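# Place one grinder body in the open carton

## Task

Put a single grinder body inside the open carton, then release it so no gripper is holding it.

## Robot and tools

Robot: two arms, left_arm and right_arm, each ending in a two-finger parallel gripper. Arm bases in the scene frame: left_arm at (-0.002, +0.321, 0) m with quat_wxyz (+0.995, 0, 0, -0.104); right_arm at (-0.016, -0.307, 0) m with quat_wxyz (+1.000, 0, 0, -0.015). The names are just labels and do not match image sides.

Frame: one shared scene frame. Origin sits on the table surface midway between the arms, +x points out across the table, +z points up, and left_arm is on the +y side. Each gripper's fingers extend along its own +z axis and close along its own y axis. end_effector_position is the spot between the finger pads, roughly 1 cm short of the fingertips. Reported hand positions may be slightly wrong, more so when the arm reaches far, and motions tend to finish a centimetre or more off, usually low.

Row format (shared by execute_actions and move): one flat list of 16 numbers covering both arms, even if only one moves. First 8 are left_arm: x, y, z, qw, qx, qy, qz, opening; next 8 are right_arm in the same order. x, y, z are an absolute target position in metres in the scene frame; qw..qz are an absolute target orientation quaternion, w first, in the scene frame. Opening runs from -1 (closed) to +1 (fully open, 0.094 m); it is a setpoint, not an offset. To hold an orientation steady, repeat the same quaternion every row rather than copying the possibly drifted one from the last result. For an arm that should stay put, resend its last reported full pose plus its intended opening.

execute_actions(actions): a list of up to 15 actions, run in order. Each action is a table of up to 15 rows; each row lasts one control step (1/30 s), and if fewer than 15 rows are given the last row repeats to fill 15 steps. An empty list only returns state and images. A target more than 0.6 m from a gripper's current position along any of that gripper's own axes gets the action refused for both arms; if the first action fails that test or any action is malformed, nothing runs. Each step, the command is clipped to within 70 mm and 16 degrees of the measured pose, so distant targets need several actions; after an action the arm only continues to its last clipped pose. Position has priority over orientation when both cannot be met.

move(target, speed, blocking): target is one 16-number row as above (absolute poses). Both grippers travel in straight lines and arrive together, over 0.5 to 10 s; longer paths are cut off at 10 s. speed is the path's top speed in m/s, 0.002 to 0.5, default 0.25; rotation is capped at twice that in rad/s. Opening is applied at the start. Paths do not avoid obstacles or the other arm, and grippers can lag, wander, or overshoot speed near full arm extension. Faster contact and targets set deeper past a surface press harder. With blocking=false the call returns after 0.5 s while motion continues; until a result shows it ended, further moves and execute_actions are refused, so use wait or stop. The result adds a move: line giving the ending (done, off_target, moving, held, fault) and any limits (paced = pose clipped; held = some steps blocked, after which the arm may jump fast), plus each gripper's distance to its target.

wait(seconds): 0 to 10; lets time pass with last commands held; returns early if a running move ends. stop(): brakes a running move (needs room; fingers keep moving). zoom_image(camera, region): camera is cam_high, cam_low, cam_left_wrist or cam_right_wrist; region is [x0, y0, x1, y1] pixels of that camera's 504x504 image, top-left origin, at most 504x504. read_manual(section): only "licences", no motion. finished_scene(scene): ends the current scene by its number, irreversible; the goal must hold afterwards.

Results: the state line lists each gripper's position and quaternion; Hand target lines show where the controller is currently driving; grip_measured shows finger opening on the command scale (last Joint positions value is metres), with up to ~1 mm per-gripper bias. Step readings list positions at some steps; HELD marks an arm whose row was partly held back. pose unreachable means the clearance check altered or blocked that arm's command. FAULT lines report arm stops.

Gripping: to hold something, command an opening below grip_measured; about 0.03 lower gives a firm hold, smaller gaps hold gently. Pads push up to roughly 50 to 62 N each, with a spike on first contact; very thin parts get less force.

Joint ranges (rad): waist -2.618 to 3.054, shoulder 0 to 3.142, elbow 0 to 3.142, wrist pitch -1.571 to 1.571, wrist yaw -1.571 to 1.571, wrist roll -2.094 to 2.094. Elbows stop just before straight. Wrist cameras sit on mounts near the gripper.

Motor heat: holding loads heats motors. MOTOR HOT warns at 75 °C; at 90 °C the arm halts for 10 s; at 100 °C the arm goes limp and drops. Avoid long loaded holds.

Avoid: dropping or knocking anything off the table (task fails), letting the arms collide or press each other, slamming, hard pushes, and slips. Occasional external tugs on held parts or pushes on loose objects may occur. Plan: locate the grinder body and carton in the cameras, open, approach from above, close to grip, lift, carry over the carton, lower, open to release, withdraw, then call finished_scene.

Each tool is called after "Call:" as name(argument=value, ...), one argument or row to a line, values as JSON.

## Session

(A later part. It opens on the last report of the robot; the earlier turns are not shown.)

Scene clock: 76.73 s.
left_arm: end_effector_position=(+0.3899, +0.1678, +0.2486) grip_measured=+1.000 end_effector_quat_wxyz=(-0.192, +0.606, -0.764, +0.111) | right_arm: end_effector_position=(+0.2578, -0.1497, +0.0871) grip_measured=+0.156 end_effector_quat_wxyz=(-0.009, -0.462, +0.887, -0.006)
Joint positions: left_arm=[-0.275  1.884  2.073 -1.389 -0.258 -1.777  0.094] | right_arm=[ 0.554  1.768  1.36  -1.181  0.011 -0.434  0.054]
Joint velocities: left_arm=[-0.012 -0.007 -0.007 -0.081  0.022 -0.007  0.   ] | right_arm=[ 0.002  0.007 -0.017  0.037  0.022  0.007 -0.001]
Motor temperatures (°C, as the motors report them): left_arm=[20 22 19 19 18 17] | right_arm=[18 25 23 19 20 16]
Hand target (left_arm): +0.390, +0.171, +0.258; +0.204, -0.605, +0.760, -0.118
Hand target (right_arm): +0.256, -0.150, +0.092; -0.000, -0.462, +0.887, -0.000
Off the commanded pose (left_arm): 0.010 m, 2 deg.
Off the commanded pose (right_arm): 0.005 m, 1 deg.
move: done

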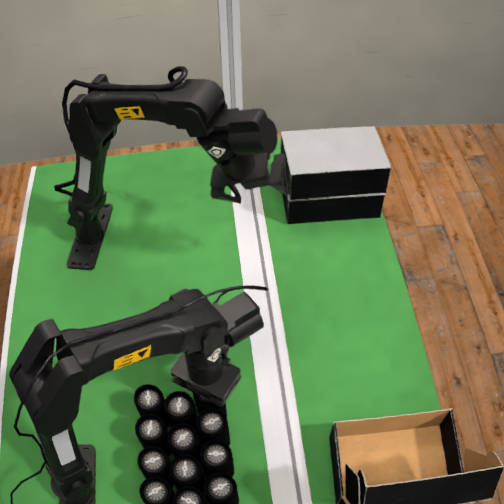

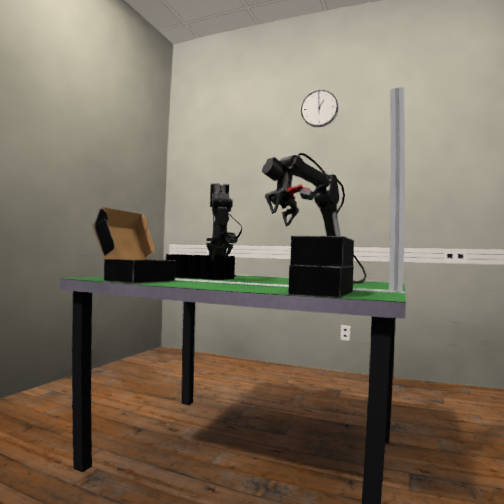

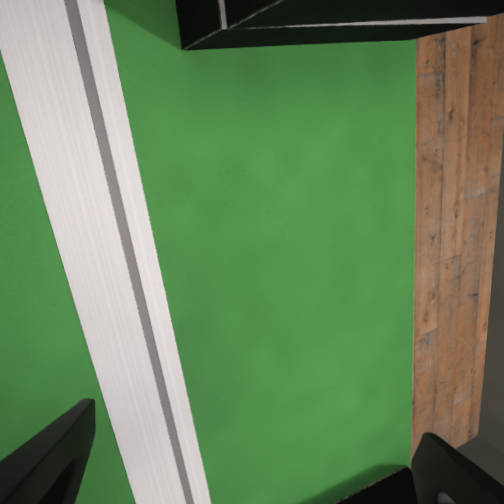

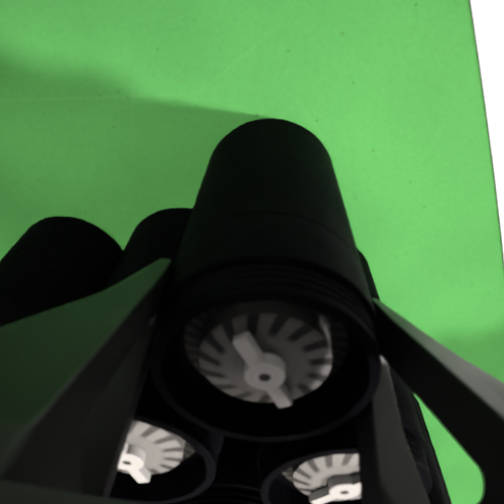

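Call:
move(
  target=[0.39,0.171,0.258,0.204,-0.605,0.76,-0.118,1,0.27,-0.135,0.21,0.08,-0.462,0.887,0.04,0.1],
  speed=0.12,
)

Call:
move(
  target=[0.39,0.171,0.258,0.204,-0.605,0.76,-0.118,1,0.48,-0.24,0.21,0.5,0,0.866,0,0.1],
  speed=0.2,
)

Scene clock: 82.23 s.
left_arm: end_effector_position=(+0.3899, +0.1678, +0.2486) grip_measured=+1.000 end_effector_quat_wxyz=(-0.192, +0.606, -0.764, +0.111) | right_arm: end_effector_position=(+0.2663, -0.1369, +0.1890) grip_measured=+0.156 end_effector_quat_wxyz=(+0.045, -0.464, +0.884, +0.028)
Joint positions: left_arm=[-0.275  1.884  2.073 -1.389 -0.258 -1.777  0.094] | right_arm=[ 0.541  1.726  1.713 -1.466 -0.053 -0.452  0.054]
Joint velocities: left_arm=[-0.012  0.002 -0.007  0.022 -0.037 -0.022  0.   ] | right_arm=[ 0.007  0.002 -0.012  0.037 -0.051  0.022 -0.001]
Motor temperatures (°C, as the motors report them): left_arm=[20 22 19 19 18 17] | right_arm=[18 26 23 19 20 16]
Hand target (left_arm): +0.390, +0.171, +0.258; +0.204, -0.605, +0.760, -0.118
Hand target (right_arm): +0.271, -0.135, +0.210; +0.080, -0.461, +0.883, +0.038
Off the commanded pose (left_arm): 0.010 m, 2 deg.
Off the commanded pose (right_arm): 0.021 m, 4 deg.
move: off_target (right_arm)

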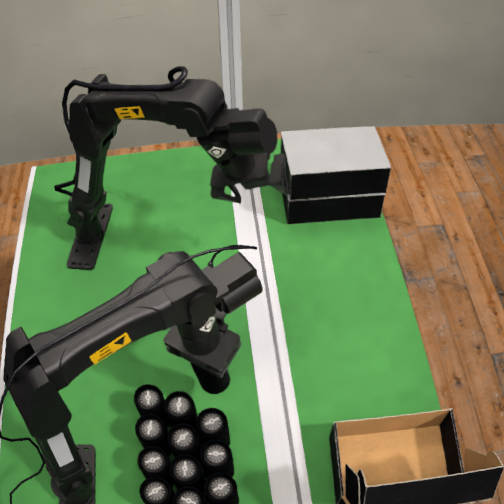

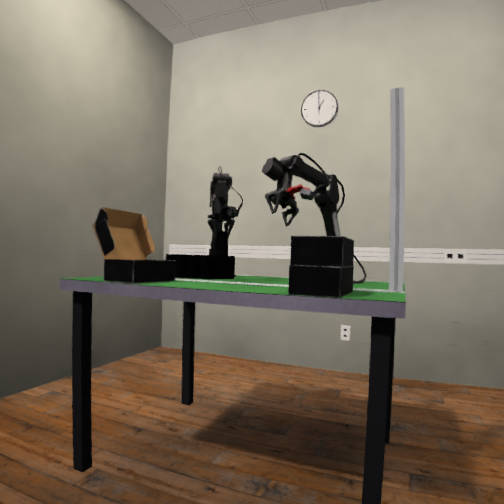

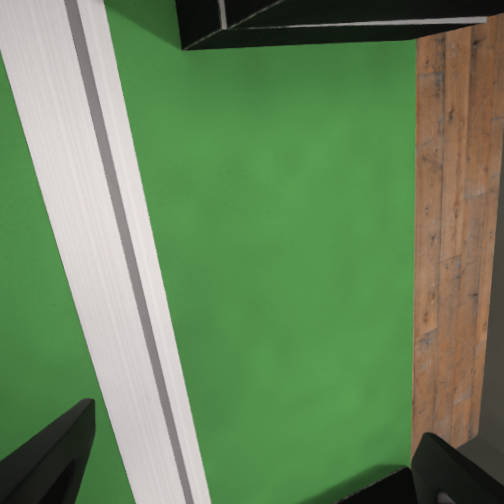

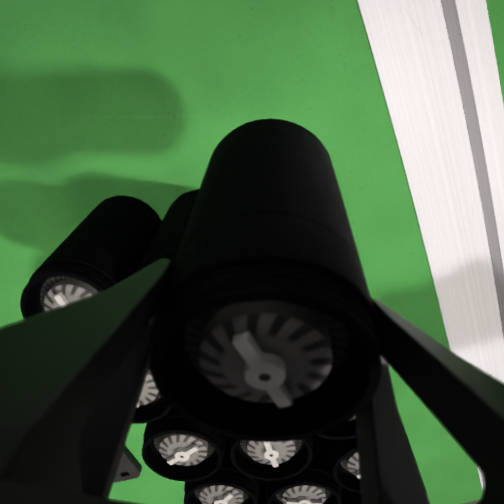

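Scene clock: 86.10 s.
left_arm: end_effector_position=(+0.3899, +0.1679, +0.2486) grip_measured=+1.000 end_effector_quat_wxyz=(-0.192, +0.606, -0.764, +0.111) | right_arm: end_effector_position=(+0.4610, -0.2358, +0.1775) grip_measured=+0.157 end_effector_quat_wxyz=(+0.446, -0.022, +0.895, -0.004)
Joint positions: left_arm=[-0.275  1.884  2.073 -1.389 -0.258 -1.777  0.094] | right_arm=[ 0.23   1.644  1.188 -0.198  0.147  0.078  0.054]
Joint velocities: left_arm=[-0.002  0.007 -0.012  0.037  0.037  0.007  0.   ] | right_arm=[-0.002 -0.027 -0.012 -0.051  0.051  0.037 -0.001]
Motor temperatures (°C, as the motors report them): left_arm=[20 22 19 19 18 17] | right_arm=[18 26 24 20 20 16]
Hand target (left_arm): +0.390, +0.171, +0.258; +0.204, -0.605, +0.760, -0.118
Hand target (right_arm): +0.477, -0.242, +0.211; +0.500, -0.004, +0.866, -0.004
Off the commanded pose (left_arm): 0.010 m, 2 deg.
Off the commanded pose (right_arm): 0.038 m, 7 deg.
move: off_target (right_arm)

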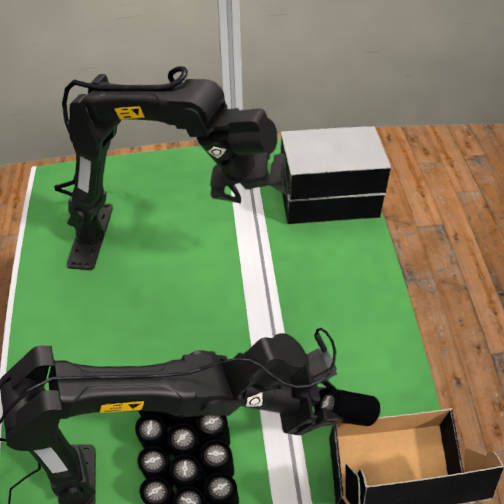

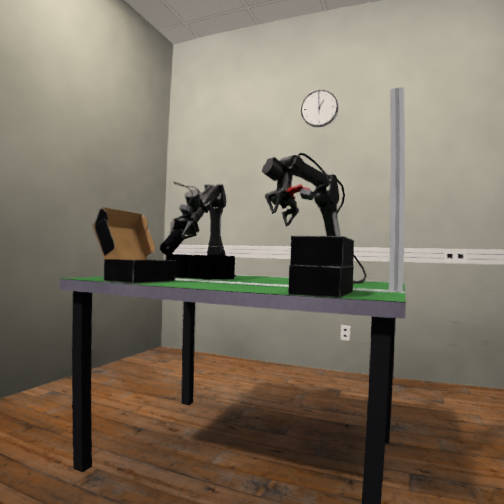

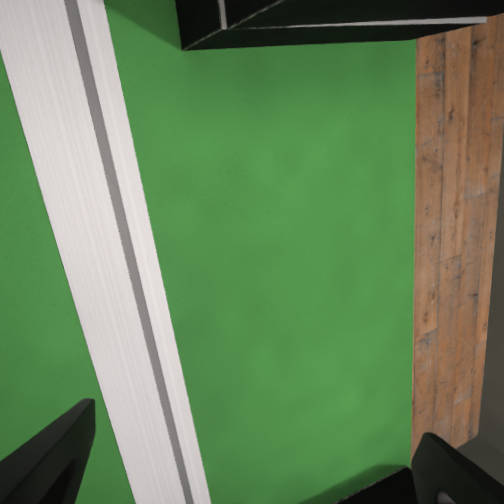

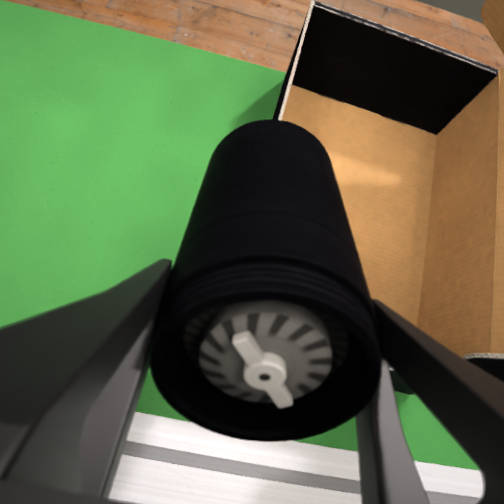

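Call:
move(
  target=[0.39,0.171,0.258,0.204,-0.605,0.76,-0.118,1,0.55,-0.295,0.21,0.53,0.03,0.848,-0.02,0.1],
  speed=0.1,
)

Scene clock: 89.57 s.
left_arm: end_effector_position=(+0.3899, +0.1678, +0.2486) grip_measured=+1.000 end_effector_quat_wxyz=(-0.192, +0.606, -0.764, +0.111) | right_arm: end_effector_position=(+0.5227, -0.2936, +0.1538) grip_measured=+0.156 end_effector_quat_wxyz=(+0.456, +0.024, +0.889, -0.028)
Joint positions: left_arm=[-0.275  1.884  2.073 -1.389 -0.258 -1.777  0.094] | right_arm=[ 0.094  1.865  1.334 -0.098  0.124  0.055  0.054]
Joint velocities: left_arm=[-0.017  0.007 -0.002 -0.051 -0.007  0.022  0.   ] | right_arm=[ 0.007  0.017  0.017  0.066  0.022 -0.139 -0.001]
Motor temperatures (°C, as the motors report them): left_arm=[20 22 19 19 18 17] | right_arm=[18 26 24 21 20 16]
Hand target (left_arm): +0.390, +0.171, +0.258; +0.204, -0.605, +0.760, -0.118
Hand target (right_arm): +0.543, -0.296, +0.211; +0.529, +0.030, +0.848, -0.022
Off the commanded pose (left_arm): 0.010 m, 2 deg.
Off the commanded pose (right_arm): 0.063 m, 10 deg.
move: off_target (right_arm)

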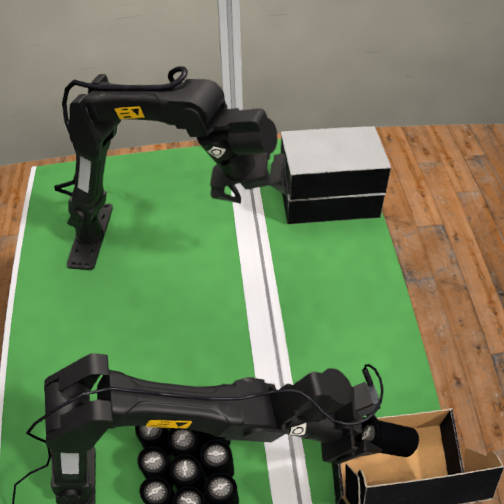

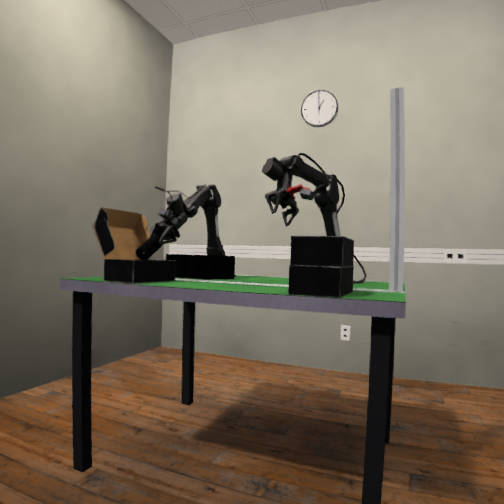

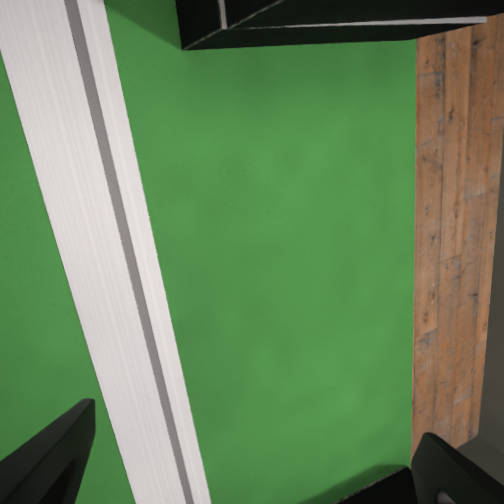

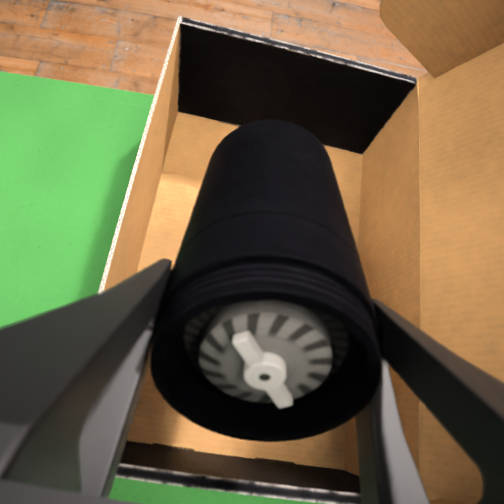

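Call:
move(
  target=[0.39,0.171,0.258,0.204,-0.605,0.76,-0.118,1,0.575,-0.285,0.145,0.53,0.03,0.848,-0.02,0.1],
  speed=0.06,
)

Call:
zoom_image(
  camera="cam_high",
  region=[260,350,504,504],
)

Scene clock: 94.73 s.
left_arm: end_effector_position=(+0.3899, +0.1678, +0.2486) grip_measured=+1.000 end_effector_quat_wxyz=(-0.192, +0.606, -0.764, +0.111) | right_arm: end_effector_position=(+0.5472, -0.2919, +0.0938) grip_measured=+0.156 end_effector_quat_wxyz=(+0.459, +0.025, +0.888, -0.027)
Joint positions: left_arm=[-0.275  1.884  2.073 -1.389 -0.258 -1.777  0.094] | right_arm=[0.094 2.035 1.312 0.103 0.123 0.058 0.054]
Joint velocities: left_arm=[-0.002  0.012  0.022  0.037 -0.007 -0.022  0.   ] | right_arm=[-0.002 -0.007 -0.022 -0.037  0.007 -0.007  0.001]
Motor temperatures (°C, as the motors report them): left_arm=[20 22 19 19 18 17] | right_arm=[18 27 25 23 20 16]
Hand target (left_arm): +0.390, +0.171, +0.258; +0.204, -0.605, +0.760, -0.118
Hand target (right_arm): +0.569, -0.285, +0.146; +0.529, +0.030, +0.848, -0.020
Off the commanded pose (left_arm): 0.010 m, 2 deg.
Off the commanded pose (right_arm): 0.059 m, 9 deg.
move: off_target (right_arm)

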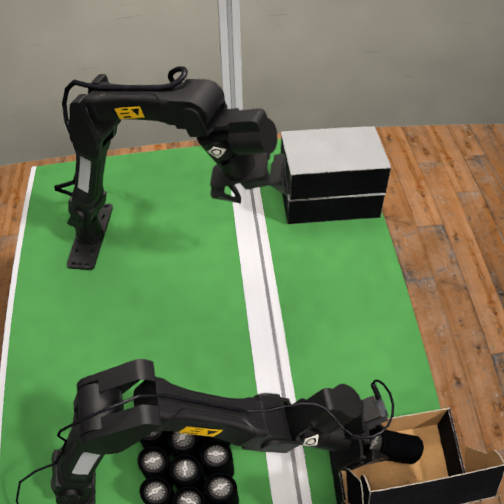

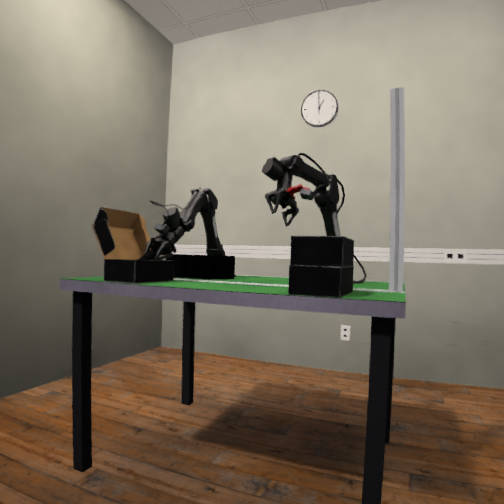

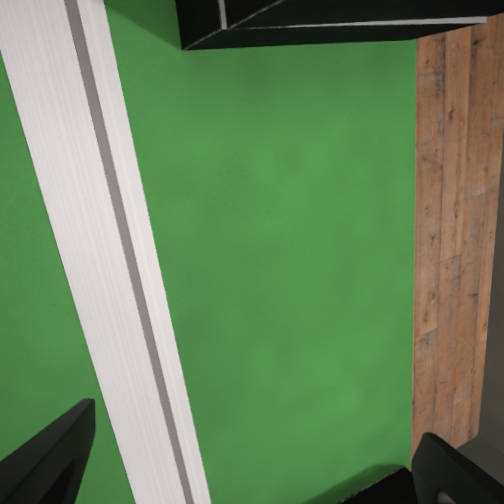

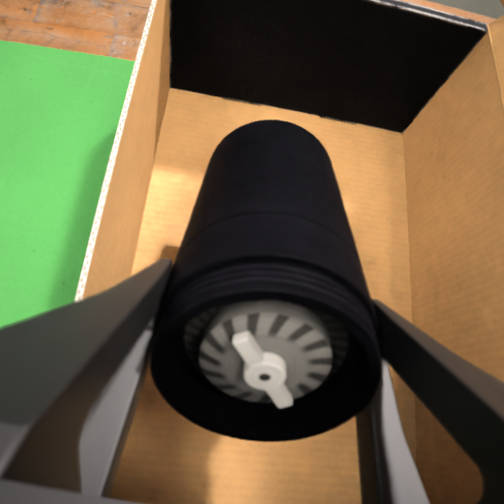

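Region (260, 350, 504, 504) of cam_high's 504x504 image, scaled by 2.066, with more detail than that image has; it fills the top 318 rows of this view, and the rest is white.

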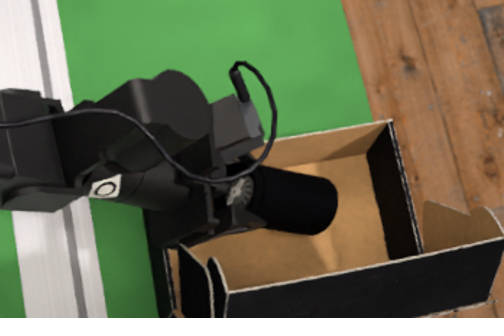

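Call:
move(
  target=[0.39,0.171,0.258,0.204,-0.605,0.76,-0.118,1,0.605,-0.285,0.12,0.53,0.03,0.848,-0.02,0.1],
  speed=0.04,
)

Call:
move(
  target=[0.39,0.171,0.258,0.204,-0.605,0.76,-0.118,1,0.585,-0.285,0.075,0.42,0.03,0.907,-0.02,0.14],
  speed=0.04,
)

Call:
zoom_image(
  camera="cam_high",
  region=[260,350,504,504],
)

Scene clock: 102.80 s.
left_arm: end_effector_position=(+0.3899, +0.1678, +0.2486) grip_measured=+1.000 end_effector_quat_wxyz=(-0.192, +0.606, -0.764, +0.111) | right_arm: end_effector_position=(+0.5817, -0.2897, +0.0773) grip_measured=+0.156 end_effector_quat_wxyz=(+0.474, +0.027, +0.880, -0.025)
Joint positions: left_arm=[-0.275  1.884  2.073 -1.389 -0.258 -1.777  0.094] | right_arm=[0.094 2.177 1.434 0.158 0.124 0.058 0.054]
Joint velocities: left_arm=[-0.012 -0.002 -0.002  0.007  0.037  0.022  0.   ] | right_arm=[-0.007 -0.002  0.002 -0.066 -0.022  0.037 -0.   ]
Motor temperatures (°C, as the motors report them): left_arm=[20 22 19 19 18 17] | right_arm=[18 28 26 25 20 16]
Hand target (left_arm): +0.390, +0.171, +0.258; +0.204, -0.605, +0.760, -0.118
Hand target (right_arm): +0.601, -0.285, +0.120; +0.529, +0.030, +0.848, -0.021
Off the commanded pose (left_arm): 0.010 m, 2 deg.
Off the commanded pose (right_arm): 0.049 m, 7 deg.
move: off_target (right_arm)

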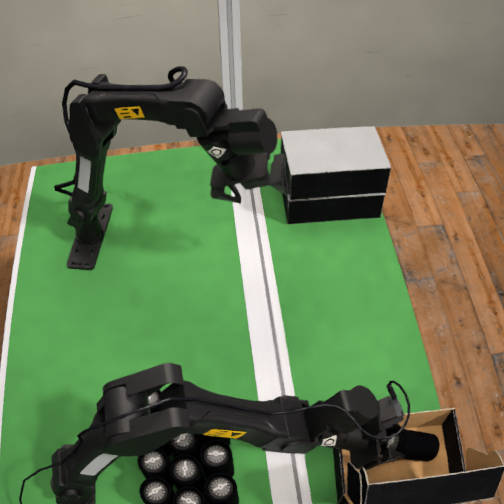

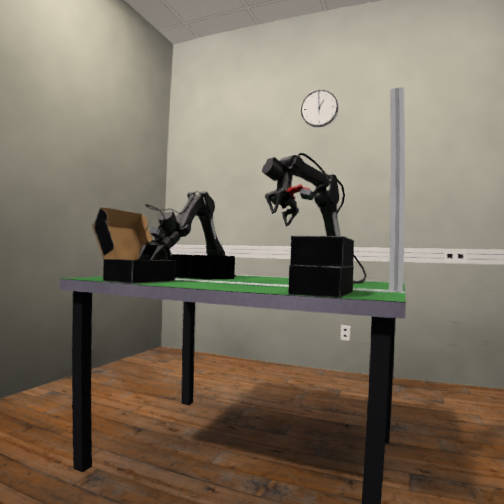

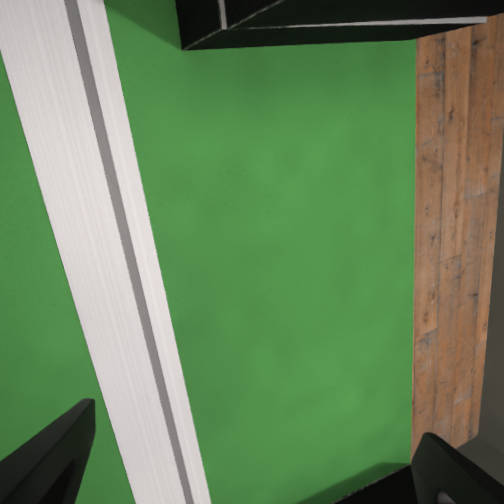

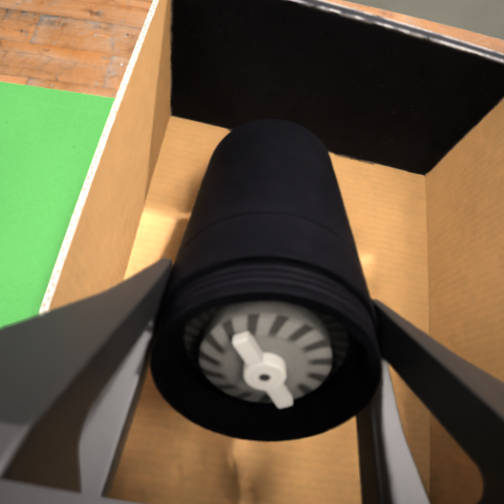

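Scene clock: 104.57 s.
left_arm: end_effector_position=(+0.3899, +0.1678, +0.2486) grip_measured=+1.000 end_effector_quat_wxyz=(-0.192, +0.606, -0.764, +0.111) | right_arm: end_effector_position=(+0.5864, -0.2894, +0.0791) grip_measured=+0.156 end_effector_quat_wxyz=(+0.434, +0.031, +0.900, -0.026)
Joint positions: left_arm=[-0.275  1.884  2.073 -1.389 -0.258 -1.777  0.094] | right_arm=[ 0.094  2.206  1.57  -0.04   0.124  0.074  0.054]
Joint velocities: left_arm=[-0.007 -0.002 -0.007  0.007 -0.007 -0.007  0.   ] | right_arm=[-0.007  0.017  0.007 -0.022 -0.11   0.051 -0.   ]
Motor temperatures (°C, as the motors report them): left_arm=[20 22 19 19 18 17] | right_arm=[18 28 26 25 20 16]
Hand target (left_arm): +0.390, +0.171, +0.258; +0.204, -0.605, +0.760, -0.118
Hand target (right_arm): +0.585, -0.285, +0.075; +0.421, +0.030, +0.907, -0.019
Off the commanded pose (left_arm): 0.010 m, 2 deg.
Off the commanded pose (right_arm): 0.006 m, 2 deg.
move: done

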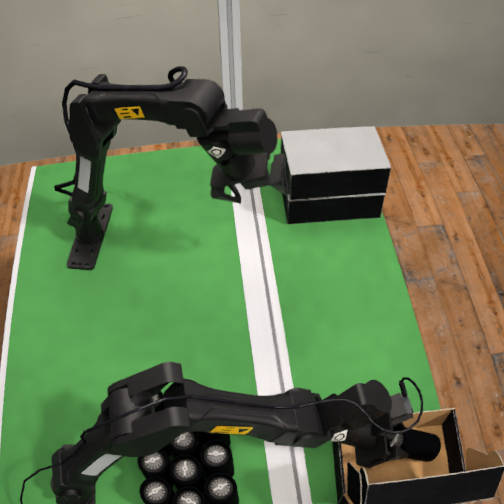

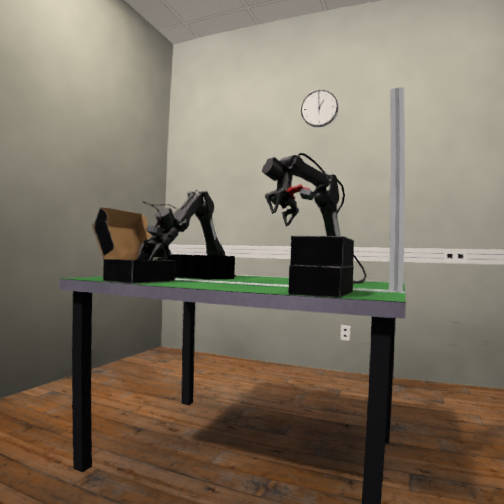

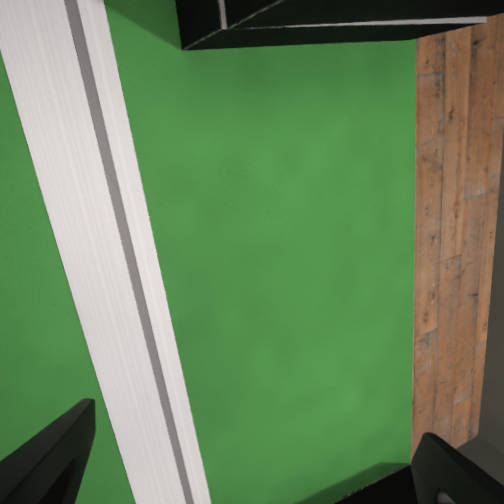

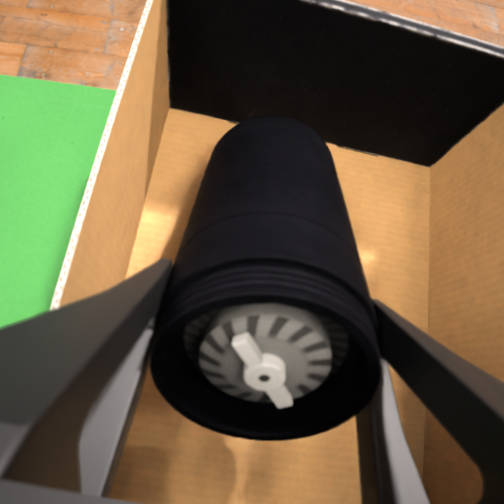

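Region (260, 350, 504, 504) of cam_high's 504x504 image, scaled by 2.066, with more detail than that image has; it fills the top 318 rows of this view, and the rest is white.

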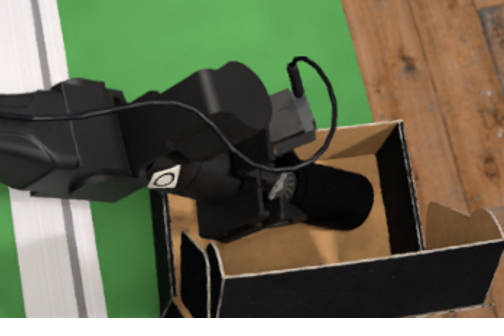

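Call:
move(
  target=[0.39,0.171,0.258,0.204,-0.605,0.76,-0.118,1,0.572,-0.285,0.045,0.42,0.03,0.907,-0.02,0.153],
  speed=0.03,
)

Scene clock: 108.87 s.
left_arm: end_effector_position=(+0.3899, +0.1678, +0.2486) grip_measured=+1.000 end_effector_quat_wxyz=(-0.192, +0.606, -0.764, +0.111) | right_arm: end_effector_position=(+0.5876, -0.2897, +0.0743) grip_measured=+0.164 end_effector_quat_wxyz=(+0.461, +0.037, +0.887, -0.022)
Joint positions: left_arm=[-0.275  1.884  2.073 -1.389 -0.258 -1.777  0.094] | right_arm=[0.094 2.206 1.498 0.09  0.126 0.082 0.055]
Joint velocities: left_arm=[ 0.002 -0.012  0.002  0.007 -0.066  0.037  0.   ] | right_arm=[ 0.002 -0.007 -0.012  0.095 -0.007  0.022  0.   ]
Motor temperatures (°C, as the motors report them): left_arm=[20 22 19 20 18 17] | right_arm=[18 29 26 24 20 16]
Hand target (left_arm): +0.390, +0.171, +0.258; +0.204, -0.605, +0.760, -0.118
Hand target (right_arm): +0.572, -0.285, +0.046; +0.420, +0.030, +0.907, -0.020
Off the commanded pose (left_arm): 0.010 m, 2 deg.
Off the commanded pose (right_arm): 0.033 m, 5 deg.
move: off_target (right_arm)

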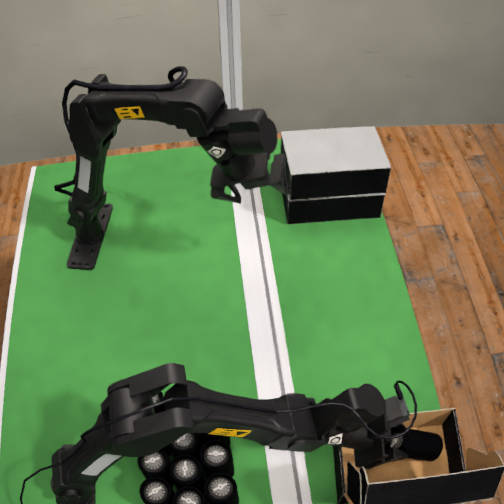

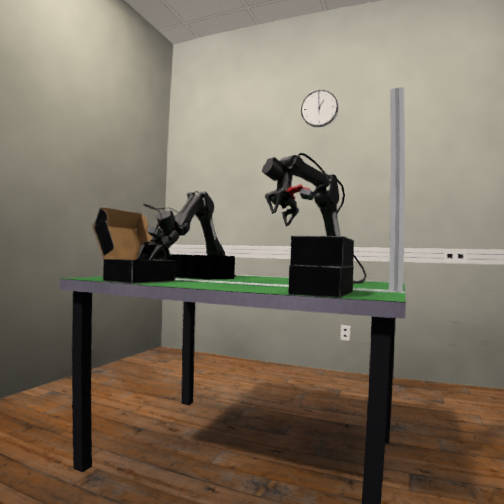

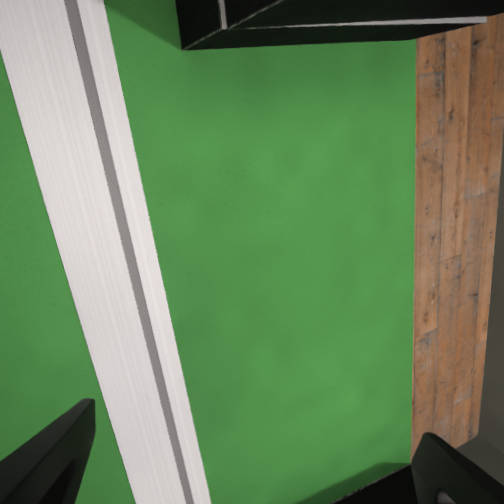

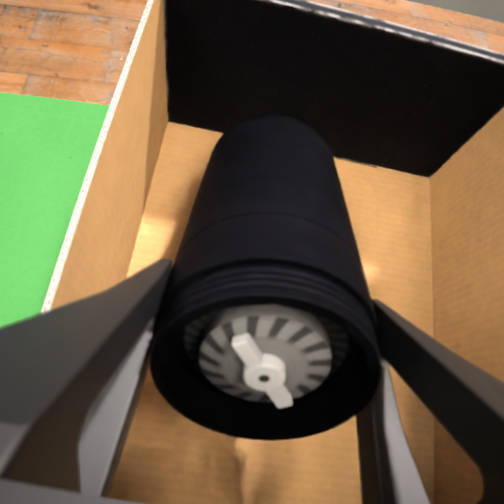

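Slowly slipping; loosen a touch more.

Call:
move(
  target=[0.39,0.171,0.258,0.204,-0.605,0.76,-0.118,1,0.575,-0.285,0.06,0.44,0.03,0.897,-0.02,0.168],
  speed=0.02,
)

Scene clock: 112.33 s.
left_arm: end_effector_position=(+0.3899, +0.1678, +0.2486) grip_measured=+1.000 end_effector_quat_wxyz=(-0.192, +0.606, -0.764, +0.111) | right_arm: end_effector_position=(+0.5875, -0.2898, +0.0738) grip_measured=+0.173 end_effector_quat_wxyz=(+0.466, +0.037, +0.884, -0.022)
Joint positions: left_arm=[-0.275  1.884  2.073 -1.389 -0.258 -1.777  0.094] | right_arm=[0.094 2.205 1.482 0.118 0.126 0.082 0.055]
Joint velocities: left_arm=[ 0.012 -0.012 -0.007  0.051  0.022  0.007  0.   ] | right_arm=[-0.007  0.012 -0.022 -0.022  0.051 -0.022  0.   ]
Motor temperatures (°C, as the motors report them): left_arm=[20 22 19 20 18 17] | right_arm=[18 29 25 24 20 16]
Hand target (left_arm): +0.390, +0.171, +0.258; +0.204, -0.605, +0.760, -0.118
Hand target (right_arm): +0.575, -0.285, +0.060; +0.440, +0.030, +0.897, -0.020
Off the commanded pose (left_arm): 0.010 m, 2 deg.
Off the commanded pose (right_arm): 0.019 m, 4 deg.
move: off_target (right_arm)

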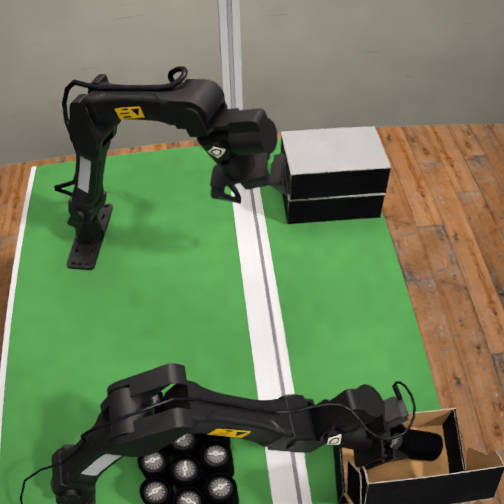

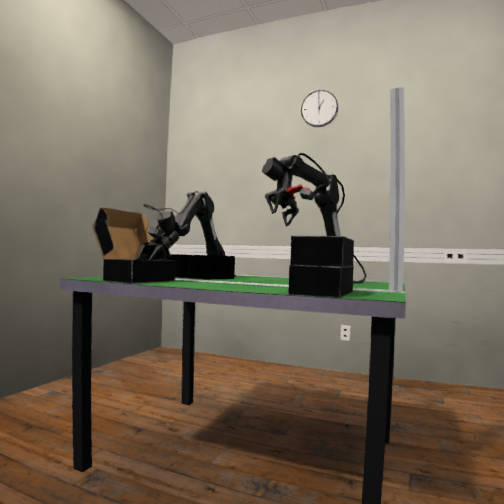

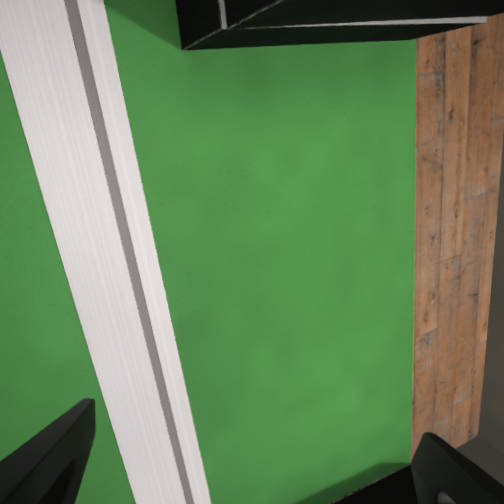

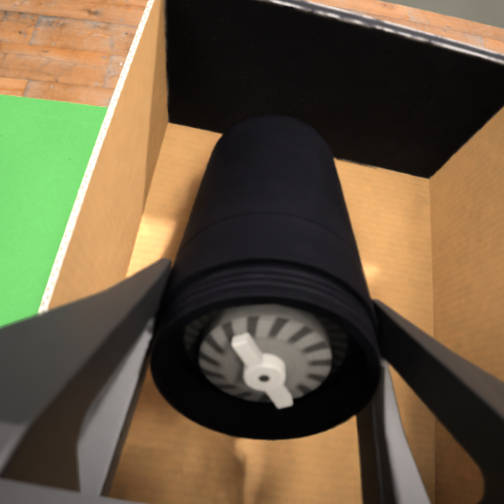

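Call:
move(
  target=[0.39,0.171,0.258,0.204,-0.605,0.76,-0.118,1,0.565,-0.285,0.045,0.44,0.03,0.897,-0.02,0.178],
  speed=0.02,
)

Scene clock: 115.83 s.
left_arm: end_effector_position=(+0.3899, +0.1678, +0.2486) grip_measured=+1.000 end_effector_quat_wxyz=(-0.192, +0.606, -0.764, +0.111) | right_arm: end_effector_position=(+0.5713, -0.2901, +0.0477) grip_measured=+0.180 end_effector_quat_wxyz=(+0.446, +0.035, +0.894, -0.022)
Joint positions: left_arm=[-0.275  1.884  2.073 -1.389 -0.257 -1.777  0.094] | right_arm=[0.094 2.205 1.405 0.15  0.122 0.082 0.055]
Joint velocities: left_arm=[-0.007 -0.007 -0.002 -0.022 -0.007 -0.037  0.   ] | right_arm=[-0.007 -0.017 -0.012 -0.037 -0.007  0.007  0.   ]
Motor temperatures (°C, as the motors report them): left_arm=[20 22 19 20 18 17] | right_arm=[18 30 25 24 20 16]
Hand target (left_arm): +0.390, +0.171, +0.258; +0.204, -0.605, +0.760, -0.118
Hand target (right_arm): +0.565, -0.285, +0.045; +0.440, +0.030, +0.897, -0.020
Off the commanded pose (left_arm): 0.010 m, 2 deg.
Off the commanded pose (right_arm): 0.009 m, 1 deg.
move: done

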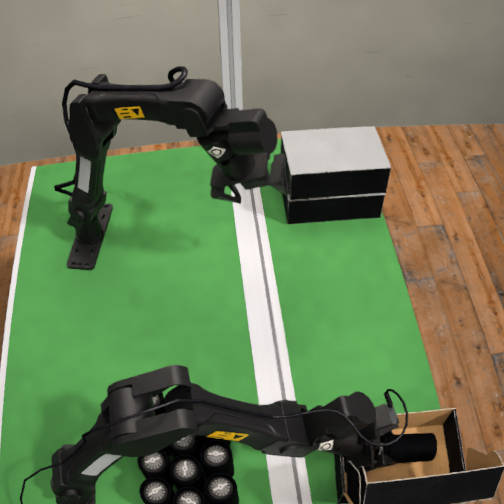

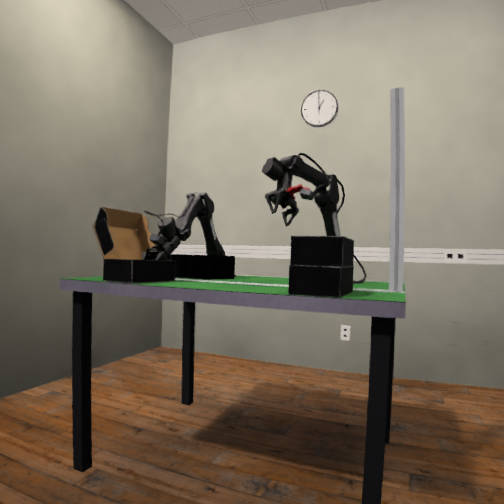

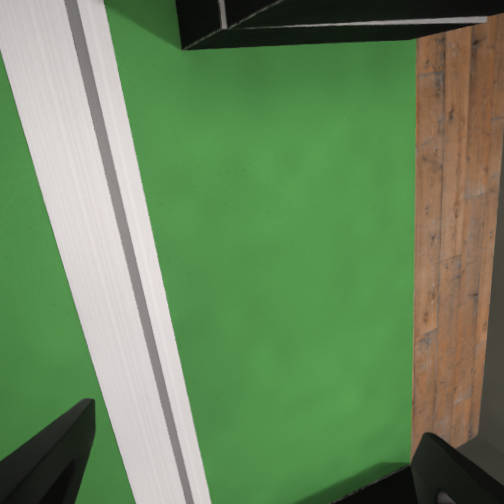

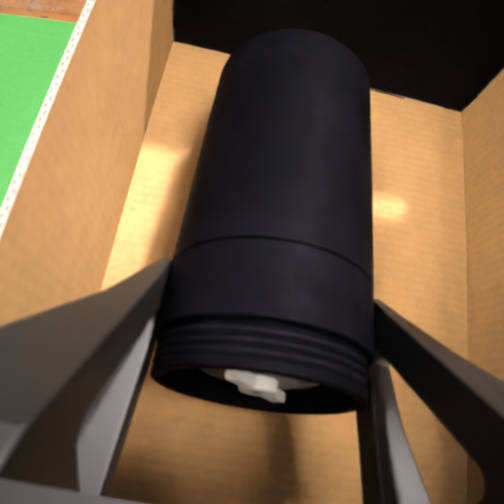

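It lies flat. Retreat.

Call:
move(
  target=[0.39,0.171,0.258,0.204,-0.605,0.76,-0.118,1,0.53,-0.275,0.17,0.44,0.03,0.897,-0.02,0.35],
  speed=0.15,
)

Call:
finished_scene(
  scene=1,
)

Scene clock: 119.73 s.
left_arm: end_effector_position=(+0.3899, +0.1679, +0.2486) grip_measured=+1.000 end_effector_quat_wxyz=(-0.192, +0.606, -0.764, +0.111) | right_arm: end_effector_position=(+0.5268, -0.2791, +0.1481) grip_measured=+0.348 end_effector_quat_wxyz=(+0.419, +0.028, +0.907, -0.020)
Joint positions: left_arm=[-0.275  1.884  2.073 -1.389 -0.258 -1.777  0.094] | right_arm=[ 0.122  1.92   1.452 -0.244  0.13   0.095  0.063]
Joint velocities: left_arm=[ 0.002 -0.017 -0.007 -0.037 -0.081 -0.022  0.   ] | right_arm=[-0.012  0.022 -0.002 -0.037 -0.007 -0.081  0.   ]
Motor temperatures (°C, as the motors report them): left_arm=[20 22 19 20 18 17] | right_arm=[18 30 25 24 20 16]
Hand target (left_arm): +0.390, +0.171, +0.258; +0.204, -0.605, +0.760, -0.118
Hand target (right_arm): +0.531, -0.275, +0.171; +0.440, +0.030, +0.897, -0.020
Off the commanded pose (left_arm): 0.010 m, 2 deg.
Off the commanded pose (right_arm): 0.022 m, 3 deg.
move: off_target (right_arm)

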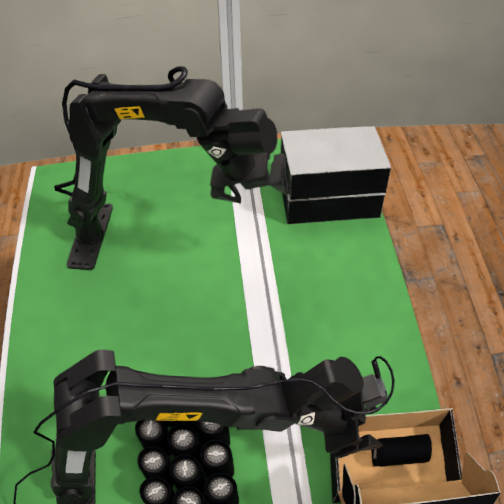

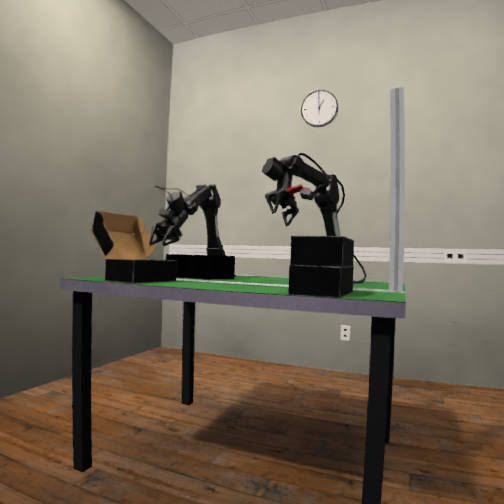

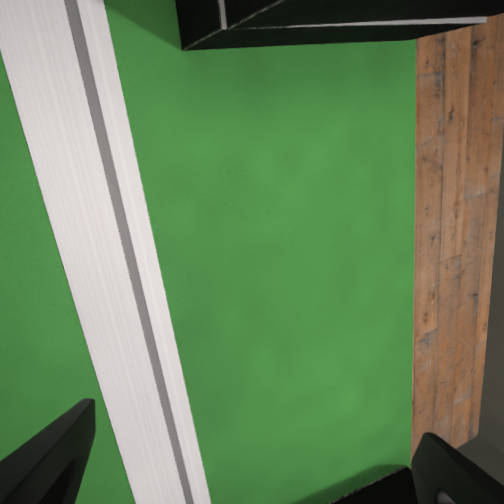

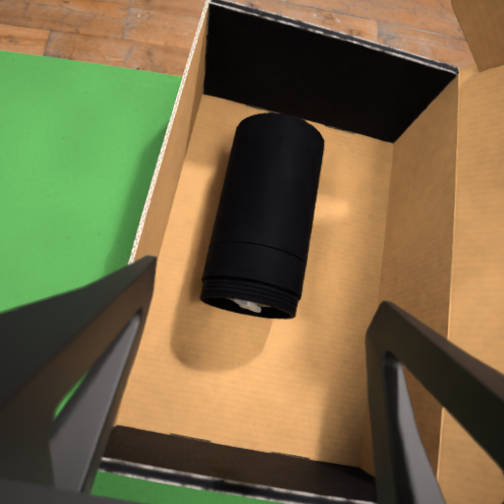

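The scene is finished: the task was done.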